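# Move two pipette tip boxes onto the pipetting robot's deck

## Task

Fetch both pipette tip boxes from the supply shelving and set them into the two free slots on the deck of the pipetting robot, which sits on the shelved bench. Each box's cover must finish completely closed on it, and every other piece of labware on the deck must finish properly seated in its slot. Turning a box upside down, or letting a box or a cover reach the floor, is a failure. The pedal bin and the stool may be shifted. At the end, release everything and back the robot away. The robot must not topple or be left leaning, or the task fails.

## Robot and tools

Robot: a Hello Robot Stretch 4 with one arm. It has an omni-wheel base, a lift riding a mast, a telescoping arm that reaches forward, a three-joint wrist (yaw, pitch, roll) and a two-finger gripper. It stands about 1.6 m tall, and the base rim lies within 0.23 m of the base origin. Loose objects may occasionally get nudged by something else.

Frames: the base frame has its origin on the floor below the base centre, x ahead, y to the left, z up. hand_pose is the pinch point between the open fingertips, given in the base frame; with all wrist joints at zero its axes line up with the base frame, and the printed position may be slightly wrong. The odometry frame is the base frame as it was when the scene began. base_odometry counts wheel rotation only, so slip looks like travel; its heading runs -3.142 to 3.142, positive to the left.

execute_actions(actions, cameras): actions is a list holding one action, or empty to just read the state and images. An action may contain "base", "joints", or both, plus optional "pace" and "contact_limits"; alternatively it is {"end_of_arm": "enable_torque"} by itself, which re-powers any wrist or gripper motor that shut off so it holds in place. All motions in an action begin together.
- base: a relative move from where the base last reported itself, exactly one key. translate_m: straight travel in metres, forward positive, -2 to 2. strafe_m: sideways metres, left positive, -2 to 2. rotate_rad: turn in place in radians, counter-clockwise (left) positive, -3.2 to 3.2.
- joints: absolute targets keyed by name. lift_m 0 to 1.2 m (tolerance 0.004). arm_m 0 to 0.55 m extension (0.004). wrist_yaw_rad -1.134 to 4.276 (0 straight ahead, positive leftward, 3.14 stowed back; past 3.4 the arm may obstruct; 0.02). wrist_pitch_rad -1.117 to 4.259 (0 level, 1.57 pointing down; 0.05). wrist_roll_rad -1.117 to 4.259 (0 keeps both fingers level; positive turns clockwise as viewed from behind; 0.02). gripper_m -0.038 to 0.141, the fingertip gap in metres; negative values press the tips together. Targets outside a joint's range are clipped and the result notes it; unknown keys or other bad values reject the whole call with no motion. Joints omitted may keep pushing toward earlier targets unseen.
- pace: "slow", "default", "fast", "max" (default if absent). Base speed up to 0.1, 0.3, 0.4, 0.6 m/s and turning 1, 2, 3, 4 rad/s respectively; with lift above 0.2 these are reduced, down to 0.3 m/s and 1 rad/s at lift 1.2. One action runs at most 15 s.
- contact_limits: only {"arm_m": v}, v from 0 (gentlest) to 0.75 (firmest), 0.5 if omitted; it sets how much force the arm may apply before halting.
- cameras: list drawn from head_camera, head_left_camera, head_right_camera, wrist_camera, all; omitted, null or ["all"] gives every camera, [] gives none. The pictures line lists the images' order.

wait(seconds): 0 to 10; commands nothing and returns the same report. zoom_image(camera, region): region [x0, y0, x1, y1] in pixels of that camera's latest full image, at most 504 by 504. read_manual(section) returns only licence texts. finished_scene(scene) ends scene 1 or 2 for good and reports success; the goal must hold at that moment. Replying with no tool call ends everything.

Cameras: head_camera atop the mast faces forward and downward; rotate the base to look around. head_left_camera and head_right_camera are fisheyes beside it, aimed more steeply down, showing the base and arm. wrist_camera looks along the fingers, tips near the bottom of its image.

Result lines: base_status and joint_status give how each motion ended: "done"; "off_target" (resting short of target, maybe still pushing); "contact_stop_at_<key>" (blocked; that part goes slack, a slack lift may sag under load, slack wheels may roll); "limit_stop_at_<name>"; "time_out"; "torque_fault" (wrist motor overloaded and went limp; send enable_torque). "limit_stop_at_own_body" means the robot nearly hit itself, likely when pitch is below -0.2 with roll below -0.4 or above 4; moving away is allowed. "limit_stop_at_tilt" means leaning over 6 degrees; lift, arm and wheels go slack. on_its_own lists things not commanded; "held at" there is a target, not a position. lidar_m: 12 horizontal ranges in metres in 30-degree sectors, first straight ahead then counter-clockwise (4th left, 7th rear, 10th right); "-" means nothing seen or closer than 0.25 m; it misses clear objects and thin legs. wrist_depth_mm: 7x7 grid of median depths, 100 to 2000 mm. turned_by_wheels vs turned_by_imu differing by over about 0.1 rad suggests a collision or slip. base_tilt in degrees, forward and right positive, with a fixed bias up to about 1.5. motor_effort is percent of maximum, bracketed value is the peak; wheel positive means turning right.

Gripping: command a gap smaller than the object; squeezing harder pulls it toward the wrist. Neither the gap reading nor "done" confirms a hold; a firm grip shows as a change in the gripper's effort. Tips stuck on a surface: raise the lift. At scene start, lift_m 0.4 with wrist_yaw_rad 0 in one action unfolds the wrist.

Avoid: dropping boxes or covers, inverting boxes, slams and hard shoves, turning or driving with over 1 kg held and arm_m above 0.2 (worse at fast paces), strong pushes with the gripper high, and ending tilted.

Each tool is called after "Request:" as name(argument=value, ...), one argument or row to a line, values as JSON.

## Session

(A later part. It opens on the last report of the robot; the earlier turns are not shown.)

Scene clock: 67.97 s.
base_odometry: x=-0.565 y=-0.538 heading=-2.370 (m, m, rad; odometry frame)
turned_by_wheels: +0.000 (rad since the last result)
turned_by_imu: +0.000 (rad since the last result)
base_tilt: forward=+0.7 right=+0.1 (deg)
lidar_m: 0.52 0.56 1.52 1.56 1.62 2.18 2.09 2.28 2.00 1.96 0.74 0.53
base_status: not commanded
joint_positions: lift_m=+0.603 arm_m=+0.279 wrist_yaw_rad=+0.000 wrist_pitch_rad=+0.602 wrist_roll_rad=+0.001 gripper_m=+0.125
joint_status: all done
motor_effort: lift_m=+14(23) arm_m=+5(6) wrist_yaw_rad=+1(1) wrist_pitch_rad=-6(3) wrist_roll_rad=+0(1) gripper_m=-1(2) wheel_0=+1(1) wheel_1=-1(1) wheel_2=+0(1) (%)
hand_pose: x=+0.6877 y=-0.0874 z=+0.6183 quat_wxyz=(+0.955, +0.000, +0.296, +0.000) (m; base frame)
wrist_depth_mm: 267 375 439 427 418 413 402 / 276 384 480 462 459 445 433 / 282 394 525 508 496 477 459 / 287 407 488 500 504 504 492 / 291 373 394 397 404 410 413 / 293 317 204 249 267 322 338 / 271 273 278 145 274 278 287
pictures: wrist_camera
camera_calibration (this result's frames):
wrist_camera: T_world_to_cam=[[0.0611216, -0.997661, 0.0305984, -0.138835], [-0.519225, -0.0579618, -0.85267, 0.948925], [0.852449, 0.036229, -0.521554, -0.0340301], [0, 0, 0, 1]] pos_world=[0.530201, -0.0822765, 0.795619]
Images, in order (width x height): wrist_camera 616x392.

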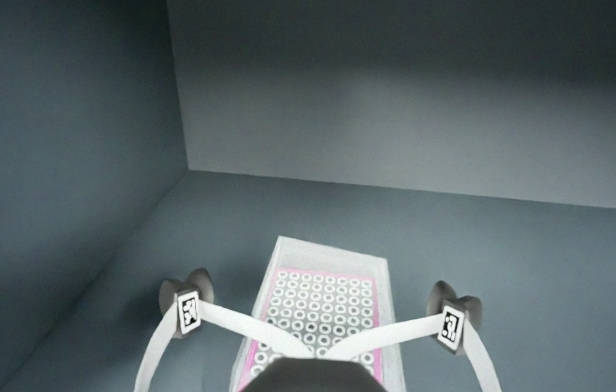

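Request:
execute_actions(
  actions=[
    {"joints":{"gripper_m":0.065,"lift_m":0.598},"pace":"slow"},
  ],
  cameras=["wrist_camera","head_camera"],
)

Request:
zoom_image(
  camera="head_camera",
  region=[180, 330, 280, 420],
)

Scene clock: 71.30 s.
base_odometry: x=-0.565 y=-0.538 heading=-2.370 (m, m, rad; odometry frame)
turned_by_wheels: +0.000 (rad since the last result)
turned_by_imu: +0.001 (rad since the last result)
base_tilt: forward=+0.7 right=+0.1 (deg)
lidar_m: 0.51 0.57 1.52 1.57 1.61 2.20 2.11 2.26 2.02 1.97 0.74 0.55
base_status: not commanded
joint_positions: lift_m=+0.598 arm_m=+0.279 wrist_yaw_rad=+0.000 wrist_pitch_rad=+0.602 wrist_roll_rad=+0.001 gripper_m=+0.065
joint_status: all done
motor_effort: lift_m=+14(14) arm_m=+5(5) wrist_yaw_rad=+1(0) wrist_pitch_rad=-5(5) wrist_roll_rad=+0(0) gripper_m=-9(8) wheel_0=+1(1) wheel_1=-1(1) wheel_2=-1(1) (%)
hand_pose: x=+0.6877 y=-0.0874 z=+0.6133 quat_wxyz=(+0.955, +0.000, +0.296, +0.000) (m; base frame)
wrist_depth_mm: 268 375 442 433 421 413 402 / 274 384 484 473 452 442 427 / 281 394 521 496 488 473 462 / 285 404 477 496 500 492 492 / 290 366 382 389 397 402 402 / 289 315 207 242 226 330 330 / 265 265 270 211 262 274 283
pictures: head_camera, wrist_camera
camera_calibration (this result's frames):
wrist_camera: T_world_to_cam=[[0.0611217, -0.997661, 0.0305985, -0.138683], [-0.519225, -0.0579619, -0.85267, 0.944666], [0.852449, 0.0362291, -0.521554, -0.0366356], [0, 0, 0, 1]] pos_world=[0.530201, -0.0822765, 0.790624]
Images, in order (width x height): head_camera 420x560, wrist_camera 616x392.

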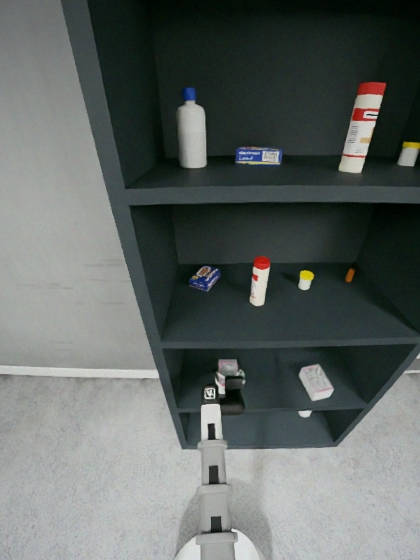

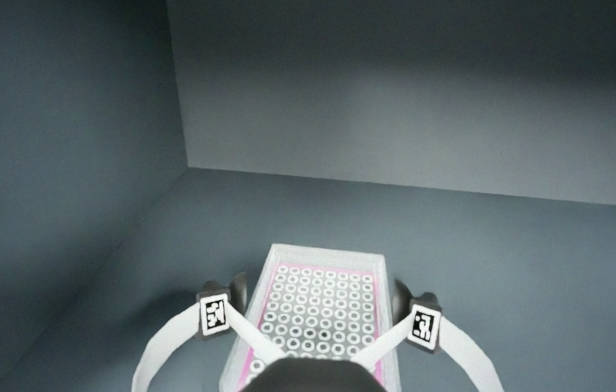

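Region (180, 330, 280, 420) of head_camera's 420x560 image, scaled by 5.040, with more detail than that image has; it fills the top 454 rows of this view, and the rest is white.

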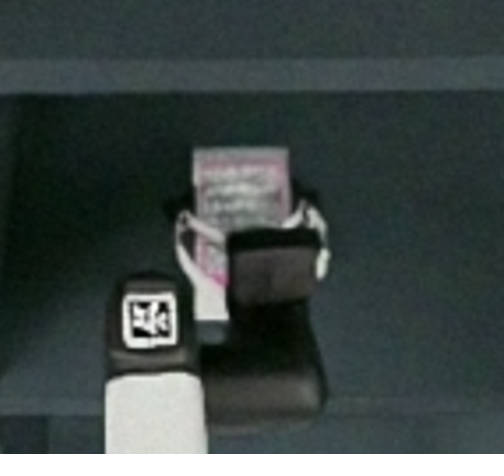

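Request:
execute_actions(
  actions=[
    {"joints":{"arm_m":0.262},"pace":"slow"},
  ],
  cameras=[],
)

Request:
execute_actions(
  actions=[
    {"joints":{"gripper_m":0.12}},
  ],
  cameras=[],
)

Request:
execute_actions(
  actions=[
    {"joints":{"arm_m":0.03}},
  ],
  cameras=["wrist_camera"],
)

Scene clock: 73.90 s.
base_odometry: x=-0.565 y=-0.538 heading=-2.370 (m, m, rad; odometry frame)
turned_by_wheels: +0.000 (rad since the last result)
turned_by_imu: +0.001 (rad since the last result)
base_tilt: forward=+0.7 right=+0.2 (deg)
lidar_m: 0.52 0.57 1.52 1.57 1.62 2.20 2.12 2.27 2.03 1.99 0.73 0.53
base_status: not commanded
joint_positions: lift_m=+0.598 arm_m=+0.263 wrist_yaw_rad=+0.000 wrist_pitch_rad=+0.602 wrist_roll_rad=+0.001 gripper_m=+0.065
joint_status: all done
motor_effort: lift_m=+13(14) arm_m=-6(5) wrist_yaw_rad=+1(0) wrist_pitch_rad=-5(4) wrist_roll_rad=+0(0) gripper_m=-9(8) wheel_0=+1(1) wheel_1=-1(1) wheel_2=-1(1) (%)
hand_pose: x=+0.6718 y=-0.0874 z=+0.6133 quat_wxyz=(+0.955, +0.000, +0.296, +0.000) (m; base frame)
wrist_depth_mm: 270 375 455 439 433 421 413 / 274 382 496 480 469 455 439 / 283 397 535 521 504 488 473 / 287 410 484 488 496 504 504 / 290 364 387 392 397 399 399 / 289 315 207 241 227 329 330 / 265 266 267 211 260 274 283
pictures: none
No camera images: the call's "cameras" was empty. Leave "cameras" out to get every camera's image.

Scene clock: 75.37 s.
base_odometry: x=-0.565 y=-0.538 heading=-2.370 (m, m, rad; odometry frame)
turned_by_wheels: +0.000 (rad since the last result)
turned_by_imu: +0.000 (rad since the last result)
base_tilt: forward=+0.8 right=+0.2 (deg)
lidar_m: 0.53 0.57 1.54 1.57 1.64 2.19 2.13 2.27 2.01 1.97 0.74 0.54
base_status: not commanded
joint_positions: lift_m=+0.598 arm_m=+0.263 wrist_yaw_rad=+0.000 wrist_pitch_rad=+0.602 wrist_roll_rad=+0.001 gripper_m=+0.120
joint_status: all done
motor_effort: lift_m=+14(14) arm_m=-6(6) wrist_yaw_rad=+0(0) wrist_pitch_rad=-6(6) wrist_roll_rad=+1(0) gripper_m=-1(10) wheel_0=+1(1) wheel_1=-1(1) wheel_2=-1(1) (%)
hand_pose: x=+0.6717 y=-0.0874 z=+0.6133 quat_wxyz=(+0.955, +0.000, +0.296, +0.000) (m; base frame)
wrist_depth_mm: 270 377 455 445 436 424 418 / 274 387 500 480 469 455 445 / 282 394 539 521 508 488 480 / 289 404 473 492 496 504 508 / 291 370 387 394 394 399 402 / 290 312 203 242 252 320 330 / 264 268 273 144 270 271 283
pictures: none
No camera images: the call's "cameras" was empty. Leave "cameras" out to get every camera's image.

Scene clock: 77.17 s.
base_odometry: x=-0.565 y=-0.538 heading=-2.370 (m, m, rad; odometry frame)
turned_by_wheels: +0.000 (rad since the last result)
turned_by_imu: +0.000 (rad since the last result)
base_tilt: forward=+0.7 right=+0.2 (deg)
lidar_m: 0.52 0.57 1.52 1.56 1.64 2.19 2.11 2.25 2.03 1.98 0.74 0.54
base_status: not commanded
joint_positions: lift_m=+0.598 arm_m=+0.031 wrist_yaw_rad=+0.000 wrist_pitch_rad=+0.602 wrist_roll_rad=+0.001 gripper_m=+0.120
joint_status: all done
motor_effort: lift_m=+14(14) arm_m=-6(5) wrist_yaw_rad=+1(0) wrist_pitch_rad=-5(4) wrist_roll_rad=+0(0) gripper_m=+0(1) wheel_0=+1(1) wheel_1=-1(1) wheel_2=-1(1) (%)
hand_pose: x=+0.4397 y=-0.0874 z=+0.6133 quat_wxyz=(+0.955, +0.000, +0.296, +0.000) (m; base frame)
wrist_depth_mm: 285 397 647 661 640 634 615 / 297 407 691 715 691 668 654 / 322 421 603 661 676 691 676 / 357 430 477 389 492 508 517 / 1060 384 387 392 399 404 404 / 960 445 203 831 353 345 349 / 820 492 741 144 768 750 707
pictures: wrist_camera
camera_calibration (this result's frames):
wrist_camera: T_world_to_cam=[[0.0609352, -0.997673, 0.0305979, -0.123486], [-0.519329, -0.0578682, -0.852613, 0.815868], [0.852399, 0.0360637, -0.521646, 0.174864], [0, 0, 0, 1]] pos_world=[0.282175, -0.0822917, 0.790615]
Images, in order (width x height): wrist_camera 616x392.

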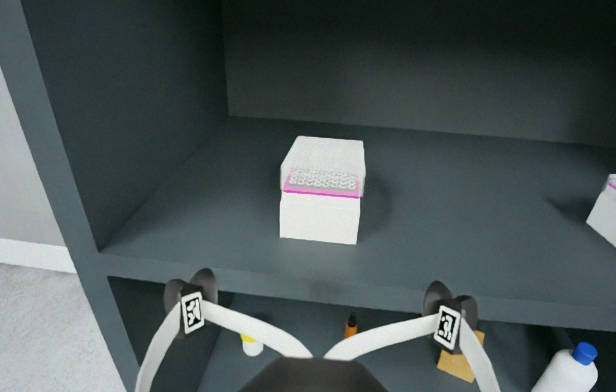

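Request:
execute_actions(
  actions=[
    {"joints":{"gripper_m":0.02,"lift_m":0.64}},
  ],
  cameras=[],
)

Request:
execute_actions(
  actions=[
    {"joints":{"arm_m":0.215}},
  ],
  cameras=[],
)

Request:
execute_actions(
  actions=[
    {"joints":{"lift_m":0.622},"pace":"slow"},
  ],
  cameras=["wrist_camera"],
)

Scene clock: 80.03 s.
base_odometry: x=-0.565 y=-0.538 heading=-2.370 (m, m, rad; odometry frame)
turned_by_wheels: +0.000 (rad since the last result)
turned_by_imu: +0.001 (rad since the last result)
base_tilt: forward=+0.7 right=+0.2 (deg)
lidar_m: 0.51 0.56 1.54 1.54 1.63 2.19 2.11 2.28 2.04 1.97 0.75 0.55
base_status: not commanded
joint_positions: lift_m=+0.640 arm_m=+0.031 wrist_yaw_rad=+0.000 wrist_pitch_rad=+0.602 wrist_roll_rad=+0.001 gripper_m=+0.020
joint_status: all done
motor_effort: lift_m=+24(25) arm_m=-6(6) wrist_yaw_rad=+1(1) wrist_pitch_rad=-6(5) wrist_roll_rad=+0(0) gripper_m=-4(7) wheel_0=+1(1) wheel_1=-1(1) wheel_2=-1(1) (%)
hand_pose: x=+0.4397 y=-0.0874 z=+0.6544 quat_wxyz=(+0.955, +0.000, +0.296, +0.000) (m; base frame)
wrist_depth_mm: 285 399 647 668 640 627 609 / 298 407 691 723 691 676 654 / 322 418 668 750 732 723 699 / 353 433 559 473 585 591 609 / 1060 415 449 421 459 466 466 / 976 430 397 214 373 384 384 / 866 492 759 152 778 798 640
pictures: none
No camera images: the call's "cameras" was empty. Leave "cameras" out to get every camera's image.

Scene clock: 81.67 s.
base_odometry: x=-0.565 y=-0.538 heading=-2.370 (m, m, rad; odometry frame)
turned_by_wheels: +0.000 (rad since the last result)
turned_by_imu: +0.000 (rad since the last result)
base_tilt: forward=+0.6 right=+0.1 (deg)
lidar_m: 0.52 0.57 1.54 1.56 1.62 2.17 2.13 2.29 2.01 1.98 0.73 0.54
base_status: not commanded
joint_positions: lift_m=+0.640 arm_m=+0.214 wrist_yaw_rad=+0.000 wrist_pitch_rad=+0.602 wrist_roll_rad=+0.001 gripper_m=+0.020
joint_status: all done
motor_effort: lift_m=+24(24) arm_m=+5(6) wrist_yaw_rad=+0(1) wrist_pitch_rad=-3(5) wrist_roll_rad=+0(0) gripper_m=-3(4) wheel_0=+1(1) wheel_1=-1(1) wheel_2=-1(1) (%)
hand_pose: x=+0.6227 y=-0.0874 z=+0.6545 quat_wxyz=(+0.955, +0.000, +0.296, +0.000) (m; base frame)
wrist_depth_mm: 272 382 500 492 477 469 459 / 278 389 544 535 517 500 488 / 285 402 591 580 559 535 525 / 289 415 559 574 574 574 564 / 294 410 452 455 462 462 473 / 300 366 368 214 368 384 384 / 296 317 298 151 258 325 329
pictures: none
No camera images: the call's "cameras" was empty. Leave "cameras" out to get every camera's image.

Scene clock: 82.57 s.
base_odometry: x=-0.565 y=-0.538 heading=-2.370 (m, m, rad; odometry frame)
turned_by_wheels: +0.000 (rad since the last result)
turned_by_imu: +0.000 (rad since the last result)
base_tilt: forward=+0.6 right=+0.1 (deg)
lidar_m: 0.51 0.57 1.55 1.57 1.66 2.19 2.13 2.28 2.00 1.97 0.75 0.55
base_status: not commanded
joint_positions: lift_m=+0.622 arm_m=+0.214 wrist_yaw_rad=+0.000 wrist_pitch_rad=+0.602 wrist_roll_rad=+0.001 gripper_m=+0.020
joint_status: all done
motor_effort: lift_m=+14(22) arm_m=+6(6) wrist_yaw_rad=+1(1) wrist_pitch_rad=-3(4) wrist_roll_rad=+1(0) gripper_m=-3(3) wheel_0=+1(1) wheel_1=-1(1) wheel_2=-1(1) (%)
hand_pose: x=+0.6227 y=-0.0874 z=+0.6374 quat_wxyz=(+0.955, +0.000, +0.296, +0.000) (m; base frame)
wrist_depth_mm: 274 382 504 488 480 469 455 / 279 394 539 530 512 500 484 / 283 399 585 569 559 544 525 / 293 407 530 535 544 559 549 / 297 399 424 334 430 436 442 / 300 347 349 216 345 357 362 / 287 298 281 152 238 304 310
pictures: wrist_camera
camera_calibration (this result's frames):
wrist_camera: T_world_to_cam=[[0.0611471, -0.997659, 0.0306249, -0.135475], [-0.519097, -0.0579923, -0.852746, 0.93138], [0.852526, 0.0362457, -0.521427, 0.0311567], [0, 0, 0, 1]] pos_world=[0.465198, -0.0822738, 0.814625]
Images, in order (width x height): wrist_camera 616x392.

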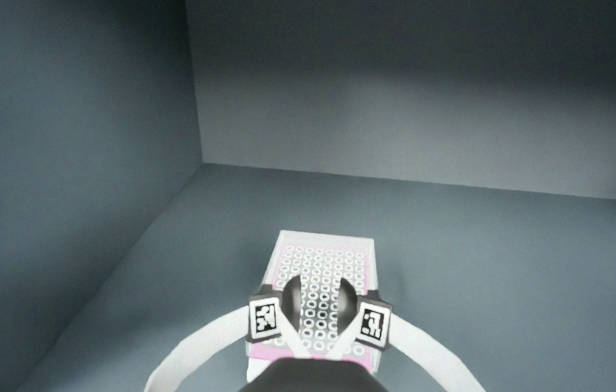

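Request:
execute_actions(
  actions=[
    {"joints":{"lift_m":0.612,"arm_m":0.207},"pace":"slow"},
  ],
  cameras=["wrist_camera"],
)

Scene clock: 83.77 s.
base_odometry: x=-0.565 y=-0.538 heading=-2.370 (m, m, rad; odometry frame)
turned_by_wheels: +0.000 (rad since the last result)
turned_by_imu: +0.000 (rad since the last result)
base_tilt: forward=+0.7 right=+0.2 (deg)
lidar_m: 0.53 0.56 1.52 1.55 1.64 2.17 2.11 2.26 2.01 1.96 0.73 0.55
base_status: not commanded
joint_positions: lift_m=+0.613 arm_m=+0.208 wrist_yaw_rad=+0.001 wrist_pitch_rad=+0.594 wrist_roll_rad=+0.001 gripper_m=+0.020
joint_status: all done
motor_effort: lift_m=+11(13) arm_m=-6(8) wrist_yaw_rad=-1(1) wrist_pitch_rad=+18(18) wrist_roll_rad=+0(0) gripper_m=-3(5) wheel_0=+1(1) wheel_1=-1(1) wheel_2=-1(1) (%)
hand_pose: x=+0.6181 y=-0.0873 z=+0.6294 quat_wxyz=(+0.956, +0.000, +0.293, +0.000) (m; base frame)
wrist_depth_mm: 273 379 508 500 480 469 459 / 279 387 539 539 521 500 488 / 285 402 585 574 564 535 525 / 291 413 530 535 544 549 554 / 294 399 415 325 430 436 439 / 298 340 334 212 330 353 359 / 285 290 276 150 239 303 306
pictures: wrist_camera
camera_calibration (this result's frames):
wrist_camera: T_world_to_cam=[[0.0614314, -0.997627, 0.0310816, -0.135283], [-0.512642, -0.0582558, -0.856624, 0.920614], [0.856402, 0.0366899, -0.515004, 0.0245664], [0, 0, 0, 1]] pos_world=[0.459217, -0.0822324, 0.805476]
Images, in order (width x height): wrist_camera 616x392.

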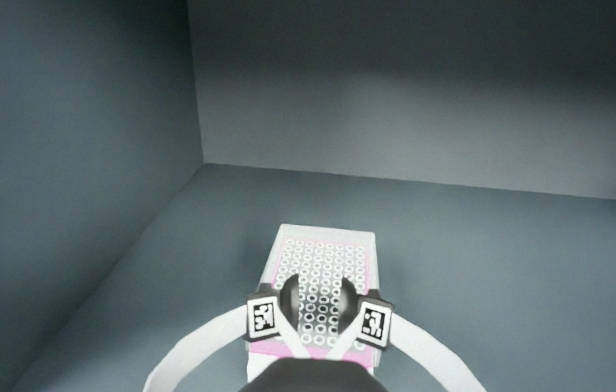

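Request:
execute_actions(
  actions=[
    {"joints":{"lift_m":0.616,"arm_m":0.195},"pace":"slow"},
  ],
  cameras=["wrist_camera"],
)

Scene clock: 85.13 s.
base_odometry: x=-0.565 y=-0.538 heading=-2.370 (m, m, rad; odometry frame)
turned_by_wheels: +0.000 (rad since the last result)
turned_by_imu: +0.000 (rad since the last result)
base_tilt: forward=+0.7 right=+0.2 (deg)
lidar_m: 0.51 0.54 1.55 1.57 1.63 2.18 2.13 2.27 2.01 1.99 0.72 0.53
base_status: not commanded
joint_positions: lift_m=+0.616 arm_m=+0.196 wrist_yaw_rad=+0.000 wrist_pitch_rad=+0.602 wrist_roll_rad=+0.001 gripper_m=+0.020
joint_status: all done
motor_effort: lift_m=+23(23) arm_m=-6(7) wrist_yaw_rad=+0(1) wrist_pitch_rad=-4(18) wrist_roll_rad=+0(0) gripper_m=-4(4) wheel_0=+1(1) wheel_1=-1(1) wheel_2=-1(1) (%)
hand_pose: x=+0.6048 y=-0.0874 z=+0.6306 quat_wxyz=(+0.955, +0.000, +0.296, +0.000) (m; base frame)
wrist_depth_mm: 274 384 521 504 492 484 473 / 279 392 559 549 535 517 504 / 286 402 603 597 574 564 535 / 291 413 512 525 525 535 549 / 298 392 410 320 421 427 430 / 301 336 342 214 336 349 353 / 283 291 274 152 250 298 303
pictures: wrist_camera
camera_calibration (this result's frames):
wrist_camera: T_world_to_cam=[[0.0612223, -0.997654, 0.0306308, -0.1342], [-0.519074, -0.0580357, -0.852757, 0.916269], [0.852534, 0.0363081, -0.521409, 0.0429457], [0, 0, 0, 1]] pos_world=[0.447214, -0.0822677, 0.807858]
Images, in order (width x height): wrist_camera 616x392.

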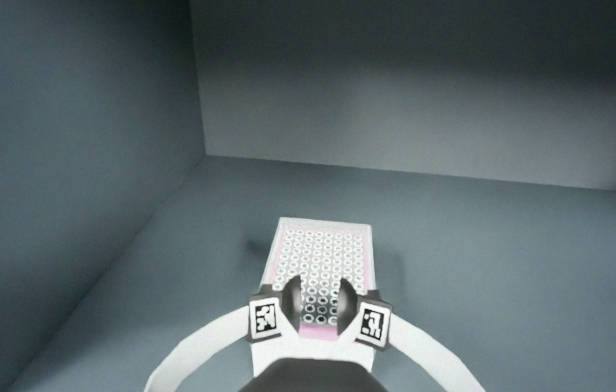

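Request:
execute_actions(
  actions=[
    {"joints":{"arm_m":0.05,"gripper_m":0.11,"wrist_pitch_rad":0.35}},
  ],
  cameras=[],
)

Request:
execute_actions(
  actions=[
    {"joints":{"lift_m":0.485}},
  ],
  cameras=[],
)

Request:
execute_actions(
  actions=[
    {"joints":{"arm_m":0.14},"pace":"slow","contact_limits":{"arm_m":0.15}},
  ],
  cameras=["wrist_camera"],
)

Scene clock: 88.20 s.
base_odometry: x=-0.565 y=-0.538 heading=-2.370 (m, m, rad; odometry frame)
turned_by_wheels: +0.000 (rad since the last result)
turned_by_imu: +0.001 (rad since the last result)
base_tilt: forward=+0.6 right=+0.2 (deg)
lidar_m: 0.53 0.55 1.54 1.54 1.65 2.17 2.12 2.28 2.03 1.99 0.74 0.55
base_status: not commanded
joint_positions: lift_m=+0.616 arm_m=+0.051 wrist_yaw_rad=+0.000 wrist_pitch_rad=+0.352 wrist_roll_rad=+0.001 gripper_m=+0.110
joint_status: all done
motor_effort: lift_m=+23(23) arm_m=-6(4) wrist_yaw_rad=+1(0) wrist_pitch_rad=-4(10) wrist_roll_rad=+0(1) gripper_m=-2(4) wheel_0=+1(1) wheel_1=-1(1) wheel_2=-1(1) (%)
hand_pose: x=+0.4927 y=-0.0874 z=+0.6944 quat_wxyz=(+0.985, +0.000, +0.175, +0.000) (m; base frame)
wrist_depth_mm: 285 397 627 647 634 615 603 / 291 407 668 676 654 640 627 / 297 413 707 699 683 668 647 / 301 427 741 732 715 699 683 / 312 436 634 676 691 715 699 / 329 430 203 392 480 512 521 / 345 375 392 144 384 387 415
pictures: none
No camera images: the call's "cameras" was empty. Leave "cameras" out to get every camera's image.

Scene clock: 89.80 s.
base_odometry: x=-0.565 y=-0.538 heading=-2.370 (m, m, rad; odometry frame)
turned_by_wheels: +0.000 (rad since the last result)
turned_by_imu: +0.000 (rad since the last result)
base_tilt: forward=+0.5 right=+0.1 (deg)
lidar_m: 0.51 0.56 1.53 1.57 1.62 2.17 2.12 2.29 2.01 1.98 0.75 0.55
base_status: not commanded
joint_positions: lift_m=+0.485 arm_m=+0.051 wrist_yaw_rad=+0.000 wrist_pitch_rad=+0.352 wrist_roll_rad=+0.001 gripper_m=+0.110
joint_status: all done
motor_effort: lift_m=+14(22) arm_m=-6(5) wrist_yaw_rad=+1(1) wrist_pitch_rad=-5(6) wrist_roll_rad=+1(1) gripper_m=-3(0) wheel_0=+1(1) wheel_1=-1(1) wheel_2=-1(1) (%)
hand_pose: x=+0.4927 y=-0.0874 z=+0.5641 quat_wxyz=(+0.985, +0.000, +0.175, +0.000) (m; base frame)
wrist_depth_mm: 286 397 647 647 627 621 603 / 290 402 668 676 654 647 621 / 298 413 715 707 691 676 647 / 301 424 535 343 574 609 640 / 309 345 359 338 377 389 399 / 324 310 203 290 283 283 286 / 343 397 778 144 809 279 778
pictures: none
No camera images: the call's "cameras" was empty. Leave "cameras" out to get every camera's image.

Scene clock: 91.97 s.
base_odometry: x=-0.565 y=-0.538 heading=-2.370 (m, m, rad; odometry frame)
turned_by_wheels: +0.000 (rad since the last result)
turned_by_imu: +0.000 (rad since the last result)
base_tilt: forward=+0.7 right=+0.1 (deg)
lidar_m: 0.51 0.57 1.52 1.56 1.63 2.19 2.12 2.27 2.02 1.97 0.72 0.53
base_status: not commanded
joint_positions: lift_m=+0.485 arm_m=+0.139 wrist_yaw_rad=+0.000 wrist_pitch_rad=+0.352 wrist_roll_rad=+0.001 gripper_m=+0.110
joint_status: all done
motor_effort: lift_m=+14(14) arm_m=+6(7) wrist_yaw_rad=+1(1) wrist_pitch_rad=-6(6) wrist_roll_rad=+0(1) gripper_m=-1(1) wheel_0=+1(1) wheel_1=-1(1) wheel_2=-1(1) (%)
contact_limits: arm_m 0.15
hand_pose: x=+0.5807 y=-0.0874 z=+0.5641 quat_wxyz=(+0.985, +0.000, +0.175, +0.000) (m; base frame)
wrist_depth_mm: 278 387 569 569 554 539 530 / 285 397 597 591 574 554 554 / 289 404 627 615 603 585 569 / 294 415 530 336 580 597 580 / 296 345 357 248 355 387 397 / 254 260 202 252 252 283 286 / 220 214 214 144 212 215 233
pictures: wrist_camera
camera_calibration (this result's frames):
wrist_camera: T_world_to_cam=[[0.0515434, -0.997667, 0.0447601, -0.133096], [-0.292427, -0.0579327, -0.954531, 0.772907], [0.954898, 0.0361108, -0.294731, -0.158488], [0, 0, 0, 1]] pos_world=[0.384219, -0.0822853, 0.69701]
Images, in order (width x height): wrist_camera 616x392.

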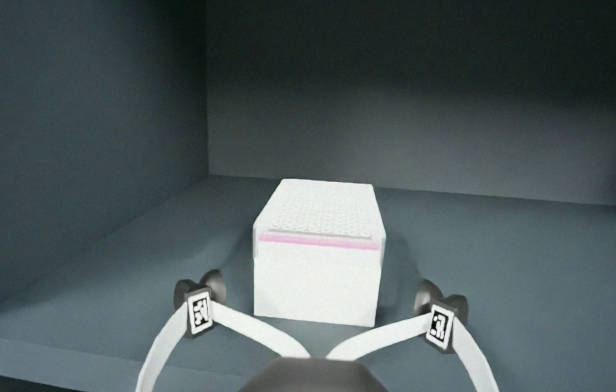

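Request:
execute_actions(
  actions=[
    {"joints":{"arm_m":0.2,"lift_m":0.479},"pace":"slow","contact_limits":{"arm_m":0.15}},
  ],
  cameras=["wrist_camera"],
)

Request:
execute_actions(
  actions=[
    {"joints":{"gripper_m":0.03}},
  ],
  cameras=["wrist_camera"],
)

Request:
execute_actions(
  actions=[
    {"joints":{"lift_m":0.51},"pace":"slow"},
  ],
  cameras=["wrist_camera","head_camera"],
)

Scene clock: 95.00 s.
base_odometry: x=-0.565 y=-0.538 heading=-2.370 (m, m, rad; odometry frame)
turned_by_wheels: +0.000 (rad since the last result)
turned_by_imu: +0.001 (rad since the last result)
base_tilt: forward=+0.6 right=+0.1 (deg)
lidar_m: 0.51 0.58 1.52 1.57 1.65 2.17 2.10 2.28 2.02 1.98 0.73 0.54
base_status: not commanded
joint_positions: lift_m=+0.479 arm_m=+0.199 wrist_yaw_rad=+0.000 wrist_pitch_rad=+0.352 wrist_roll_rad=+0.001 gripper_m=+0.110
joint_status: all done
motor_effort: lift_m=+14(13) arm_m=+6(6) wrist_yaw_rad=+1(1) wrist_pitch_rad=-6(6) wrist_roll_rad=+0(0) gripper_m=-1(1) wheel_0=+1(1) wheel_1=-1(1) wheel_2=-1(1) (%)
contact_limits: arm_m 0.15
hand_pose: x=+0.6407 y=-0.0874 z=+0.5582 quat_wxyz=(+0.985, +0.000, +0.175, +0.000) (m; base frame)
wrist_depth_mm: 273 379 521 508 500 492 484 / 281 394 544 535 521 504 500 / 286 399 569 559 544 525 517 / 290 407 508 535 554 535 535 / 287 332 336 203 322 370 382 / 243 250 190 187 187 272 276 / 199 199 202 145 196 206 220
pictures: wrist_camera
camera_calibration (this result's frames):
wrist_camera: T_world_to_cam=[[0.0515464, -0.997667, 0.04476, -0.135921], [-0.292427, -0.0579335, -0.954531, 0.784744], [0.954898, 0.0361137, -0.294731, -0.217542], [0, 0, 0, 1]] pos_world=[0.444216, -0.0822851, 0.69103]
Images, in order (width x height): wrist_camera 616x392.

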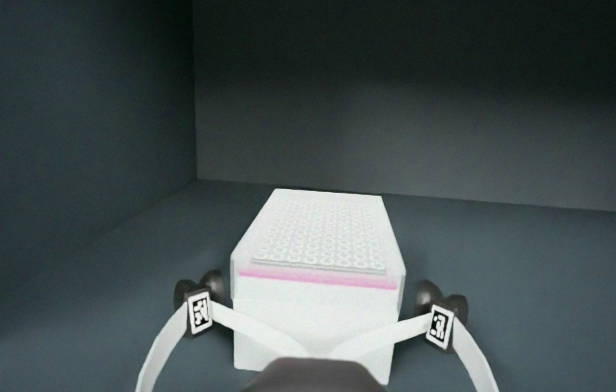

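Scene clock: 96.63 s.
base_odometry: x=-0.565 y=-0.538 heading=-2.370 (m, m, rad; odometry frame)
turned_by_wheels: +0.000 (rad since the last result)
turned_by_imu: +0.000 (rad since the last result)
base_tilt: forward=+0.7 right=+0.1 (deg)
lidar_m: 0.52 0.54 1.52 1.55 1.64 2.17 2.12 2.26 2.03 1.97 0.73 0.55
base_status: not commanded
joint_positions: lift_m=+0.479 arm_m=+0.199 wrist_yaw_rad=+0.000 wrist_pitch_rad=+0.353 wrist_roll_rad=+0.001 gripper_m=+0.030
joint_status: all done
motor_effort: lift_m=+14(14) arm_m=+6(5) wrist_yaw_rad=+0(1) wrist_pitch_rad=-10(10) wrist_roll_rad=+0(1) gripper_m=-19(19) wheel_0=+1(1) wheel_1=-1(1) wheel_2=-1(1) (%)
hand_pose: x=+0.6406 y=-0.0873 z=+0.5578 quat_wxyz=(+0.984, +0.000, +0.176, +0.000) (m; base frame)
wrist_depth_mm: 274 382 517 508 500 496 477 / 279 392 544 535 521 508 496 / 286 399 569 559 544 525 521 / 291 407 504 521 544 544 535 / 287 330 336 192 317 368 377 / 242 249 176 171 169 271 272 / 197 192 188 175 175 163 218
pictures: wrist_camera
camera_calibration (this result's frames):
wrist_camera: T_world_to_cam=[[0.0519168, -0.99765, 0.0447008, -0.136019], [-0.293508, -0.0580276, -0.954194, 0.784906], [0.954546, 0.0364187, -0.295831, -0.216707], [0, 0, 0, 1]] pos_world=[0.444295, -0.0822613, 0.690924]
Images, in order (width x height): wrist_camera 616x392.

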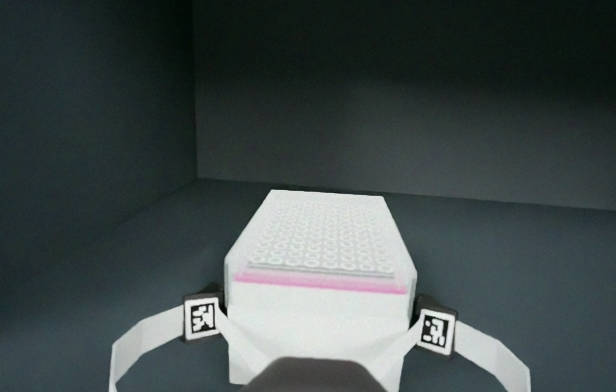

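Scene clock: 97.70 s.
base_odometry: x=-0.565 y=-0.538 heading=-2.370 (m, m, rad; odometry frame)
turned_by_wheels: +0.000 (rad since the last result)
turned_by_imu: +0.000 (rad since the last result)
base_tilt: forward=+0.7 right=+0.2 (deg)
lidar_m: 0.52 0.55 1.51 1.59 1.63 2.20 2.13 2.26 2.01 1.96 0.76 0.53
base_status: not commanded
joint_positions: lift_m=+0.510 arm_m=+0.199 wrist_yaw_rad=+0.000 wrist_pitch_rad=+0.353 wrist_roll_rad=+0.001 gripper_m=+0.030
joint_status: all done
motor_effort: lift_m=+25(26) arm_m=+6(6) wrist_yaw_rad=+0(0) wrist_pitch_rad=-9(10) wrist_roll_rad=+1(0) gripper_m=-19(19) wheel_0=+1(1) wheel_1=-1(1) wheel_2=-1(1) (%)
hand_pose: x=+0.6406 y=-0.0873 z=+0.5879 quat_wxyz=(+0.984, +0.000, +0.176, +0.000) (m; base frame)
wrist_depth_mm: 274 377 525 512 500 488 477 / 279 387 544 535 521 508 492 / 287 399 564 564 535 525 517 / 290 410 585 574 559 554 544 / 296 373 402 191 379 436 449 / 277 297 175 171 170 322 324 / 236 230 224 174 175 164 267
pictures: head_camera, wrist_camera
camera_calibration (this result's frames):
wrist_camera: T_world_to_cam=[[0.0519102, -0.997651, 0.04469, -0.137355], [-0.293706, -0.0580229, -0.954133, 0.813654], [0.954485, 0.0364036, -0.296028, -0.207647], [0, 0, 0, 1]] pos_world=[0.444302, -0.0822625, 0.721003]
Images, in order (width x height): head_camera 420x560, wrist_camera 616x392.

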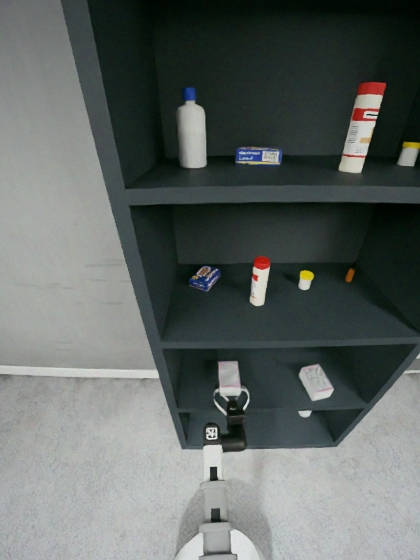

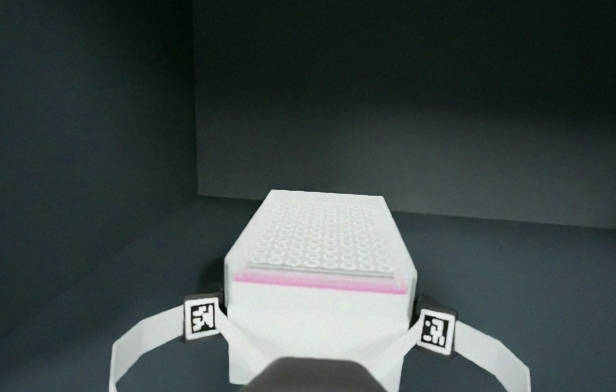

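Request:
execute_actions(
  actions=[
    {"base":{"translate_m":-0.75},"joints":{"arm_m":0.0}},
  ],
  cameras=[],
)

Request:
execute_actions(
  actions=[
    {"base":{"rotate_rad":1.57},"joints":{"lift_m":0.9},"pace":"slow"},
  ],
  cameras=[],
)

Request:
execute_actions(
  actions=[
    {"base":{"translate_m":1.0}},
  ],
  cameras=["wrist_camera","head_camera"],
)

Request:
zoom_image(
  camera="head_camera",
  region=[60, 240, 320, 400],
)

Scene clock: 103.07 s.
base_odometry: x=-0.027 y=-0.015 heading=-2.370 (m, m, rad; odometry frame)
turned_by_wheels: +0.000 (rad since the last result)
turned_by_imu: +0.002 (rad since the last result)
base_tilt: forward=+0.7 right=+0.2 (deg)
lidar_m: 0.53 1.84 1.61 1.56 1.67 1.39 1.35 1.46 2.00 1.89 2.06 1.32
base_status: done
joint_positions: lift_m=+0.510 arm_m=+0.001 wrist_yaw_rad=+0.000 wrist_pitch_rad=+0.354 wrist_roll_rad=+0.001 gripper_m=+0.030
joint_status: all done
motor_effort: lift_m=+24(25) arm_m=-5(7) wrist_yaw_rad=+1(1) wrist_pitch_rad=-9(10) wrist_roll_rad=+0(0) gripper_m=-17(18) wheel_0=-2(3) wheel_1=-1(6) wheel_2=+1(12) (%)
hand_pose: x=+0.4426 y=-0.0874 z=+0.5879 quat_wxyz=(+0.984, +0.000, +0.176, +0.000) (m; base frame)
wrist_depth_mm: 1464 1499 1397 1366 1366 1281 991 / 1576 1537 1464 1397 1366 1366 1060 / 1708 1618 1537 1336 1397 1205 1366 / 1708 1708 1618 1576 1499 1255 1430 / 1499 1576 1499 191 1336 1255 1499 / 1160 1182 176 171 169 1160 1255 / 931 904 878 175 175 164 1008
pictures: none
No camera images: the call's "cameras" was empty. Leave "cameras" out to get every camera's image.

Scene clock: 106.70 s.
base_odometry: x=-0.027 y=-0.015 heading=-0.801 (m, m, rad; odometry frame)
turned_by_wheels: +1.569 (rad since the last result)
turned_by_imu: +1.587 (rad since the last result)
base_tilt: forward=+0.6 right=+0.2 (deg)
lidar_m: 0.51 1.68 1.37 1.35 1.43 2.01 1.92 2.35 1.32 1.27 1.86 1.63
base_status: done
joint_positions: lift_m=+0.900 arm_m=+0.001 wrist_yaw_rad=+0.000 wrist_pitch_rad=+0.354 wrist_roll_rad=+0.001 gripper_m=+0.030
joint_status: all done
motor_effort: lift_m=+25(26) arm_m=-6(5) wrist_yaw_rad=+0(0) wrist_pitch_rad=-9(9) wrist_roll_rad=+1(1) gripper_m=-20(19) wheel_0=-2(0) wheel_1=-2(5) wheel_2=-4(9) (%)
hand_pose: x=+0.4426 y=-0.0874 z=+0.9778 quat_wxyz=(+0.984, +0.000, +0.176, +0.000) (m; base frame)
wrist_depth_mm: - - - 1983 1921 1808 1863 / - - 1618 - 1921 1863 1983 / - - 1708 - - - 1921 / - - 1618 1336 1397 - - / - - - 191 1397 - - / 1756 1756 176 171 170 1921 1983 / 1430 1397 1366 175 175 164 1537
pictures: none
No camera images: the call's "cameras" was empty. Leave "cameras" out to get every camera's image.

Scene clock: 111.50 s.
base_odometry: x=+0.669 y=-0.733 heading=-0.801 (m, m, rad; odometry frame)
turned_by_wheels: +0.000 (rad since the last result)
turned_by_imu: -0.001 (rad since the last result)
base_tilt: forward=+0.7 right=+0.1 (deg)
lidar_m: 0.50 0.61 0.90 1.50 1.38 1.98 2.94 1.83 1.59 1.83 0.80 0.60
base_status: done
joint_positions: lift_m=+0.900 arm_m=+0.001 wrist_yaw_rad=+0.000 wrist_pitch_rad=+0.354 wrist_roll_rad=+0.001 gripper_m=+0.030
joint_status: not commanded
motor_effort: lift_m=+24(25) arm_m=-6(6) wrist_yaw_rad=+1(2) wrist_pitch_rad=-9(10) wrist_roll_rad=+1(0) gripper_m=-19(18) wheel_0=+0(6) wheel_1=+1(5) wheel_2=-3(12) (%)
hand_pose: x=+0.4426 y=-0.0874 z=+0.9779 quat_wxyz=(+0.984, +0.000, +0.176, +0.000) (m; base frame)
wrist_depth_mm: 661 654 640 621 603 878 960 / 946 1160 1138 1118 1060 1042 991 / 741 1205 1160 1118 1098 1098 1025 / 732 991 1060 1060 1118 1098 1098 / 668 691 668 191 723 842 1160 / 535 535 175 170 169 609 621 / 469 445 436 174 176 164 508
pictures: head_camera, wrist_camera
camera_calibration (this result's frames):
wrist_camera: T_world_to_cam=[[0.0517863, -0.997658, 0.044684, -0.144483], [-0.293773, -0.0579829, -0.954115, 1.12767], [0.954471, 0.0362832, -0.296088, 0.0968251], [0, 0, 0, 1]] pos_world=[0.246346, -0.082272, 1.11106]
Images, in order (width x height): head_camera 420x560, wrist_camera 616x392.

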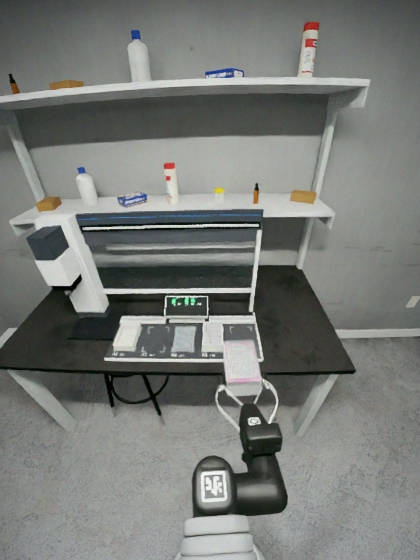

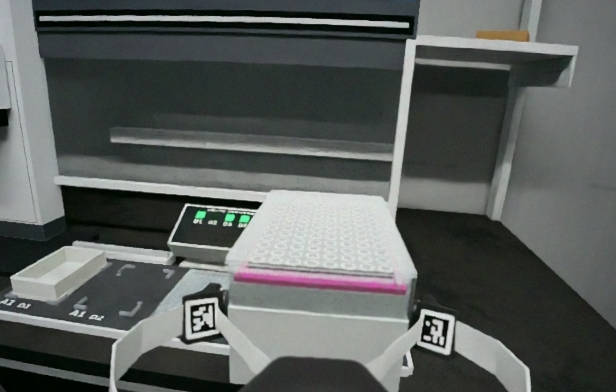

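Region (60, 240, 320, 400) of head_camera's 420x560 image, scaled by 1.938, with more detail than that image has; it fills the top 310 rows of this view, and the rest is white.

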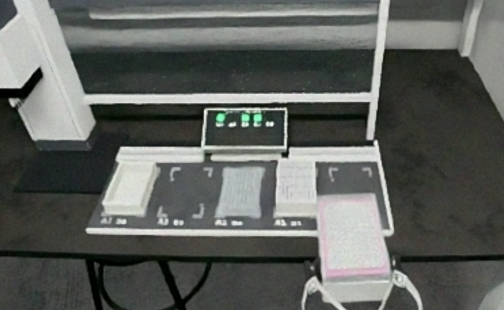

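Request:
execute_actions(
  actions=[
    {"base":{"rotate_rad":-0.075},"joints":{"lift_m":0.8},"pace":"slow"},
  ],
  cameras=["wrist_camera","head_camera"],
)

Request:
zoom_image(
  camera="head_camera",
  region=[150, 290, 290, 410],
)

Scene clock: 117.20 s.
base_odometry: x=+0.669 y=-0.733 heading=-0.875 (m, m, rad; odometry frame)
turned_by_wheels: -0.074 (rad since the last result)
turned_by_imu: -0.074 (rad since the last result)
base_tilt: forward=+0.7 right=+0.2 (deg)
lidar_m: 0.51 0.59 0.82 1.88 1.37 1.87 2.95 1.98 1.56 1.81 1.89 0.59
base_status: done
joint_positions: lift_m=+0.800 arm_m=+0.001 wrist_yaw_rad=+0.000 wrist_pitch_rad=+0.354 wrist_roll_rad=+0.001 gripper_m=+0.030
joint_status: all done
motor_effort: lift_m=+14(24) arm_m=-5(6) wrist_yaw_rad=+1(0) wrist_pitch_rad=-9(10) wrist_roll_rad=+0(0) gripper_m=-18(17) wheel_0=+2(2) wheel_1=+3(5) wheel_2=+3(4) (%)
hand_pose: x=+0.4426 y=-0.0874 z=+0.8787 quat_wxyz=(+0.984, +0.000, +0.176, +0.000) (m; base frame)
wrist_depth_mm: 1078 1078 1025 1042 1025 946 1025 / 1118 1118 1098 1118 1060 1060 1078 / 1138 1160 1138 1138 1118 1138 1118 / 732 647 647 842 891 1060 1138 / 492 504 473 192 512 603 615 / 433 413 177 170 169 433 442 / 640 1118 1229 174 174 164 445
pictures: head_camera, wrist_camera
camera_calibration (this result's frames):
wrist_camera: T_world_to_cam=[[0.0516119, -0.997667, 0.0446854, -0.140023], [-0.293759, -0.0579319, -0.954122, 1.03305], [0.954485, 0.0361174, -0.296064, 0.0674346], [0, 0, 0, 1]] pos_world=[0.246331, -0.0822849, 1.01188]
Images, in order (width x height): head_camera 420x560, wrist_camera 616x392.

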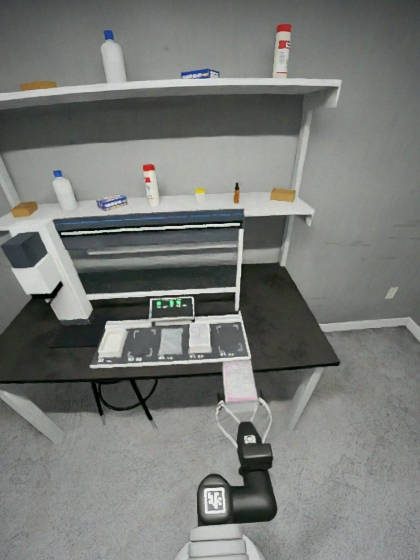

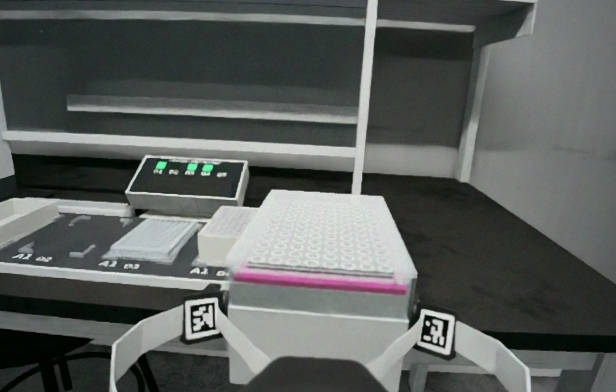

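Region (150, 290, 290, 410) of head_camera's 420x560 image, scaled by 3.600, with more detail than that image has; it fills the top 432 rows of this view, and the rest is white.

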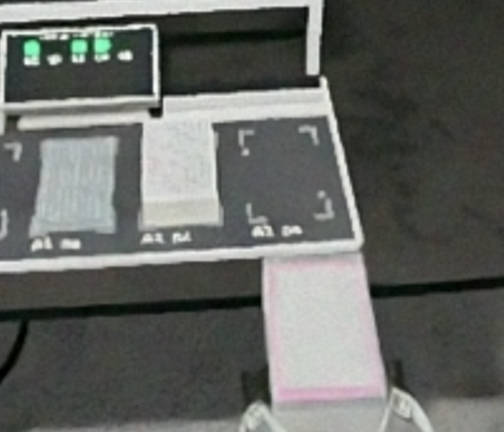

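Request:
execute_actions(
  actions=[
    {"joints":{"arm_m":0.235},"base":{"strafe_m":0.006}},
  ],
  cameras=[],
)

Request:
execute_actions(
  actions=[
    {"joints":{"lift_m":0.75},"pace":"slow"},
  ],
  cameras=["all"],
)

Request:
zoom_image(
  camera="head_camera",
  region=[170, 290, 280, 380],
)

Scene clock: 120.40 s.
base_odometry: x=+0.674 y=-0.729 heading=-0.875 (m, m, rad; odometry frame)
turned_by_wheels: +0.000 (rad since the last result)
turned_by_imu: +0.001 (rad since the last result)
base_tilt: forward=+0.6 right=+0.2 (deg)
lidar_m: 0.56 0.60 0.81 1.86 1.37 1.85 2.94 1.98 1.58 1.83 1.91 0.58
base_status: done
joint_positions: lift_m=+0.800 arm_m=+0.234 wrist_yaw_rad=+0.000 wrist_pitch_rad=+0.353 wrist_roll_rad=+0.001 gripper_m=+0.030
joint_status: all done
motor_effort: lift_m=+14(14) arm_m=+5(6) wrist_yaw_rad=+0(2) wrist_pitch_rad=-9(9) wrist_roll_rad=+1(1) gripper_m=-18(18) wheel_0=+2(11) wheel_1=-1(8) wheel_2=+0(0) (%)
hand_pose: x=+0.6756 y=-0.0874 z=+0.8788 quat_wxyz=(+0.984, +0.000, +0.176, +0.000) (m; base frame)
wrist_depth_mm: 854 854 842 831 831 820 798 / 878 878 891 866 842 842 831 / 931 917 917 904 878 904 866 / 741 459 676 455 809 904 904 / 424 415 452 192 504 591 591 / 368 357 176 171 169 430 442 / 303 251 250 174 176 164 351
pictures: none
No camera images: the call's "cameras" was empty. Leave "cameras" out to get every camera's image.

Scene clock: 121.70 s.
base_odometry: x=+0.674 y=-0.729 heading=-0.875 (m, m, rad; odometry frame)
turned_by_wheels: +0.000 (rad since the last result)
turned_by_imu: +0.000 (rad since the last result)
base_tilt: forward=+0.7 right=+0.1 (deg)
lidar_m: 0.56 0.59 0.81 1.86 1.35 1.83 2.96 1.99 1.57 1.83 1.91 0.61
base_status: not commanded
joint_positions: lift_m=+0.750 arm_m=+0.234 wrist_yaw_rad=+0.000 wrist_pitch_rad=+0.353 wrist_roll_rad=+0.001 gripper_m=+0.030
joint_status: all done
motor_effort: lift_m=+14(16) arm_m=+6(6) wrist_yaw_rad=+0(1) wrist_pitch_rad=-9(10) wrist_roll_rad=+0(0) gripper_m=-18(18) wheel_0=+2(2) wheel_1=-1(1) wheel_2=+0(0) (%)
hand_pose: x=+0.6756 y=-0.0874 z=+0.8287 quat_wxyz=(+0.984, +0.000, +0.176, +0.000) (m; base frame)
wrist_depth_mm: 854 866 831 831 831 809 809 / 891 866 866 854 842 842 842 / 891 904 904 904 891 866 878 / 410 407 544 683 691 741 904 / 382 368 310 191 402 469 477 / 289 237 176 171 169 343 349 / 236 231 226 174 175 163 278
pictures: head_camera, head_left_camera, head_right_camera, wrist_camera
camera_calibration (this result's frames):
wrist_camera: T_world_to_cam=[[0.0518117, -0.997657, 0.0446875, -0.149895], [-0.293708, -0.0579913, -0.954134, 1.05376], [0.95449, 0.0363103, -0.296024, -0.169778], [0, 0, 0, 1]] pos_world=[0.479317, -0.0822699, 0.961872]
Images, in order (width x height): head_camera 420x560, head_left_camera 420x672, head_right_camera 420x672, wrist_camera 616x392.

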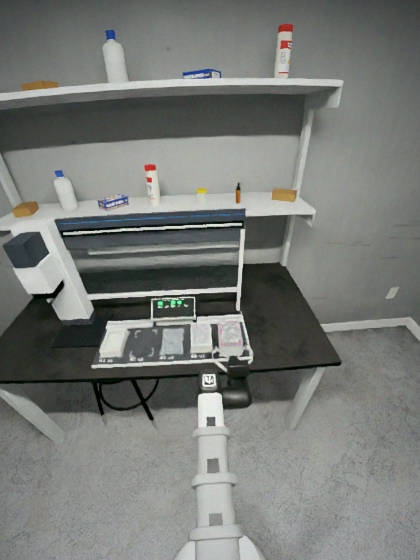

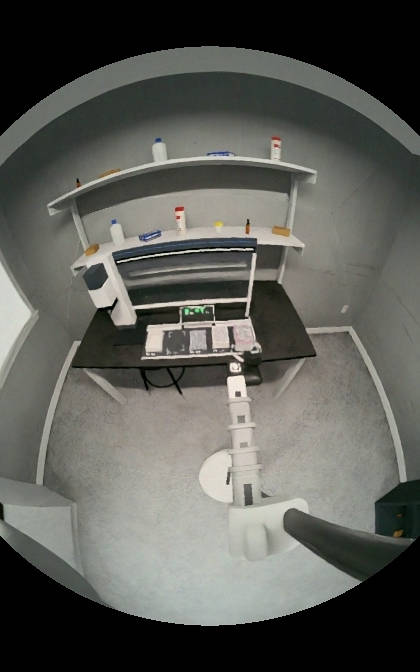

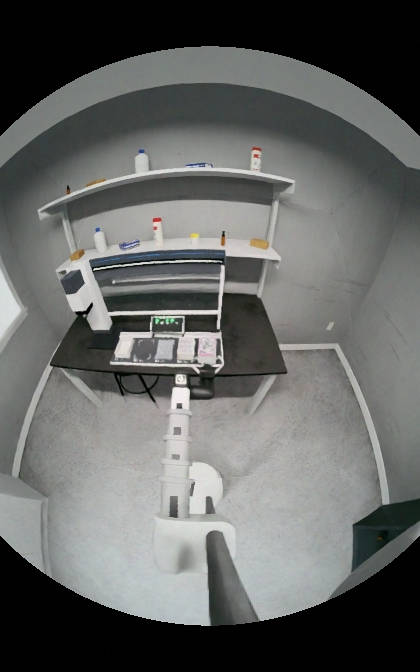

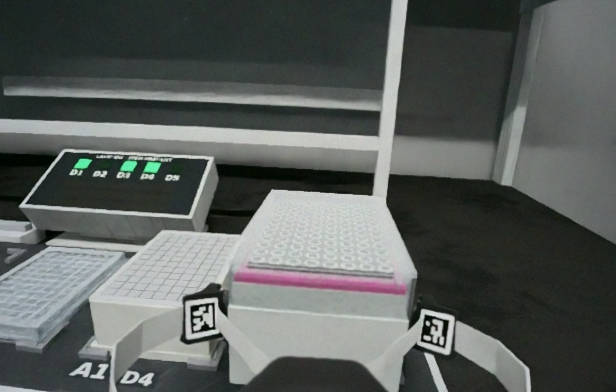

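Region (170, 290, 280, 380) of head_camera's 420x560 image, scaled by 4.582, with more detail than that image has; it fills the top 412 rows of this view, and the rest is white.

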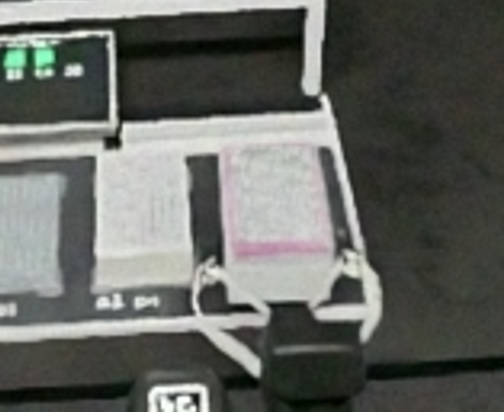

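Request:
execute_actions(
  actions=[
    {"joints":{"gripper_m":0.055,"lift_m":0.765},"base":{"strafe_m":-0.013},"pace":"slow"},
  ],
  cameras=[],
)

Request:
execute_actions(
  actions=[
    {"joints":{"arm_m":0.266},"pace":"slow"},
  ],
  cameras=["head_camera","wrist_camera"],
)

Request:
zoom_image(
  camera="head_camera",
  region=[170, 290, 280, 380],
)

Scene clock: 126.53 s.
base_odometry: x=+0.664 y=-0.737 heading=-0.875 (m, m, rad; odometry frame)
turned_by_wheels: +0.000 (rad since the last result)
turned_by_imu: +0.001 (rad since the last result)
base_tilt: forward=+0.7 right=+0.2 (deg)
lidar_m: 0.55 0.58 0.83 1.82 1.38 1.84 2.96 1.97 1.56 1.82 1.89 0.60
base_status: done
joint_positions: lift_m=+0.765 arm_m=+0.234 wrist_yaw_rad=+0.000 wrist_pitch_rad=+0.353 wrist_roll_rad=+0.001 gripper_m=+0.055
joint_status: all done
motor_effort: lift_m=+25(26) arm_m=+5(6) wrist_yaw_rad=+1(0) wrist_pitch_rad=-7(10) wrist_roll_rad=+0(0) gripper_m=-11(18) wheel_0=+4(5) wheel_1=-1(4) wheel_2=+0(0) (%)
hand_pose: x=+0.6756 y=-0.0874 z=+0.8429 quat_wxyz=(+0.984, +0.000, +0.176, +0.000) (m; base frame)
wrist_depth_mm: 854 854 842 831 809 798 809 / 891 866 878 866 854 854 842 / 917 931 891 891 891 878 878 / 424 424 634 723 741 788 917 / 407 394 345 198 488 512 512 / 312 252 185 182 181 368 375 / 250 245 244 177 177 279 298
pictures: none
No camera images: the call's "cameras" was empty. Leave "cameras" out to get every camera's image.

Scene clock: 127.93 s.
base_odometry: x=+0.664 y=-0.737 heading=-0.875 (m, m, rad; odometry frame)
turned_by_wheels: +0.000 (rad since the last result)
turned_by_imu: +0.000 (rad since the last result)
base_tilt: forward=+0.6 right=+0.1 (deg)
lidar_m: 0.58 0.62 0.80 1.87 1.36 1.87 2.94 1.94 1.55 1.80 1.89 0.60
base_status: not commanded
joint_positions: lift_m=+0.765 arm_m=+0.265 wrist_yaw_rad=+0.000 wrist_pitch_rad=+0.353 wrist_roll_rad=+0.001 gripper_m=+0.055
joint_status: all done
motor_effort: lift_m=+25(25) arm_m=+6(7) wrist_yaw_rad=+1(1) wrist_pitch_rad=-9(9) wrist_roll_rad=+0(0) gripper_m=-12(11) wheel_0=+4(4) wheel_1=-1(1) wheel_2=+0(0) (%)
hand_pose: x=+0.7066 y=-0.0874 z=+0.8430 quat_wxyz=(+0.984, +0.000, +0.176, +0.000) (m; base frame)
wrist_depth_mm: 831 831 809 809 809 788 788 / 854 854 842 831 831 820 809 / 891 891 866 878 854 854 831 / 399 402 627 732 732 798 891 / 375 370 399 198 462 500 512 / 310 254 186 182 182 370 377 / 224 211 244 178 178 278 300
pictures: head_camera, wrist_camera
camera_calibration (this result's frames):
wrist_camera: T_world_to_cam=[[0.0516153, -0.997665, 0.0447356, -0.15209], [-0.293408, -0.0579677, -0.954228, 1.07629], [0.954593, 0.0361271, -0.295714, -0.19548], [0, 0, 0, 1]] pos_world=[0.510247, -0.0822824, 0.976028]
Images, in order (width x height): head_camera 420x560, wrist_camera 616x392.

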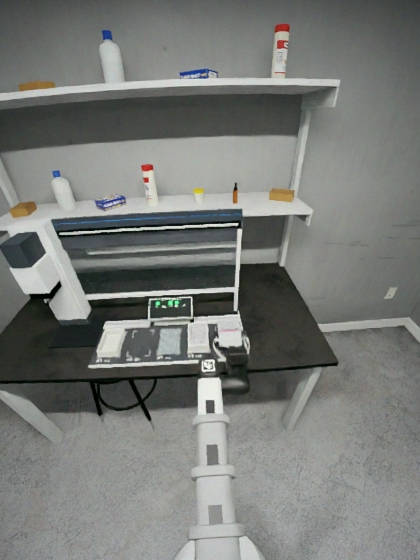

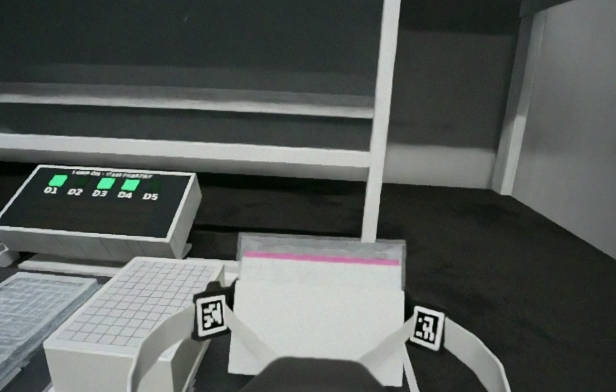

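Region (170, 290, 280, 380) of head_camera's 420x560 image, scaled by 4.582, with more detail than that image has; it fills the top 412 rows of this view, and the rest is white.

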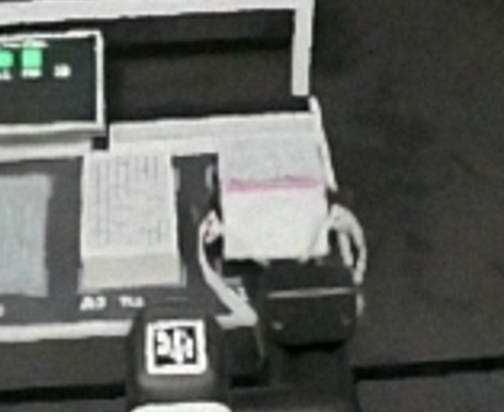

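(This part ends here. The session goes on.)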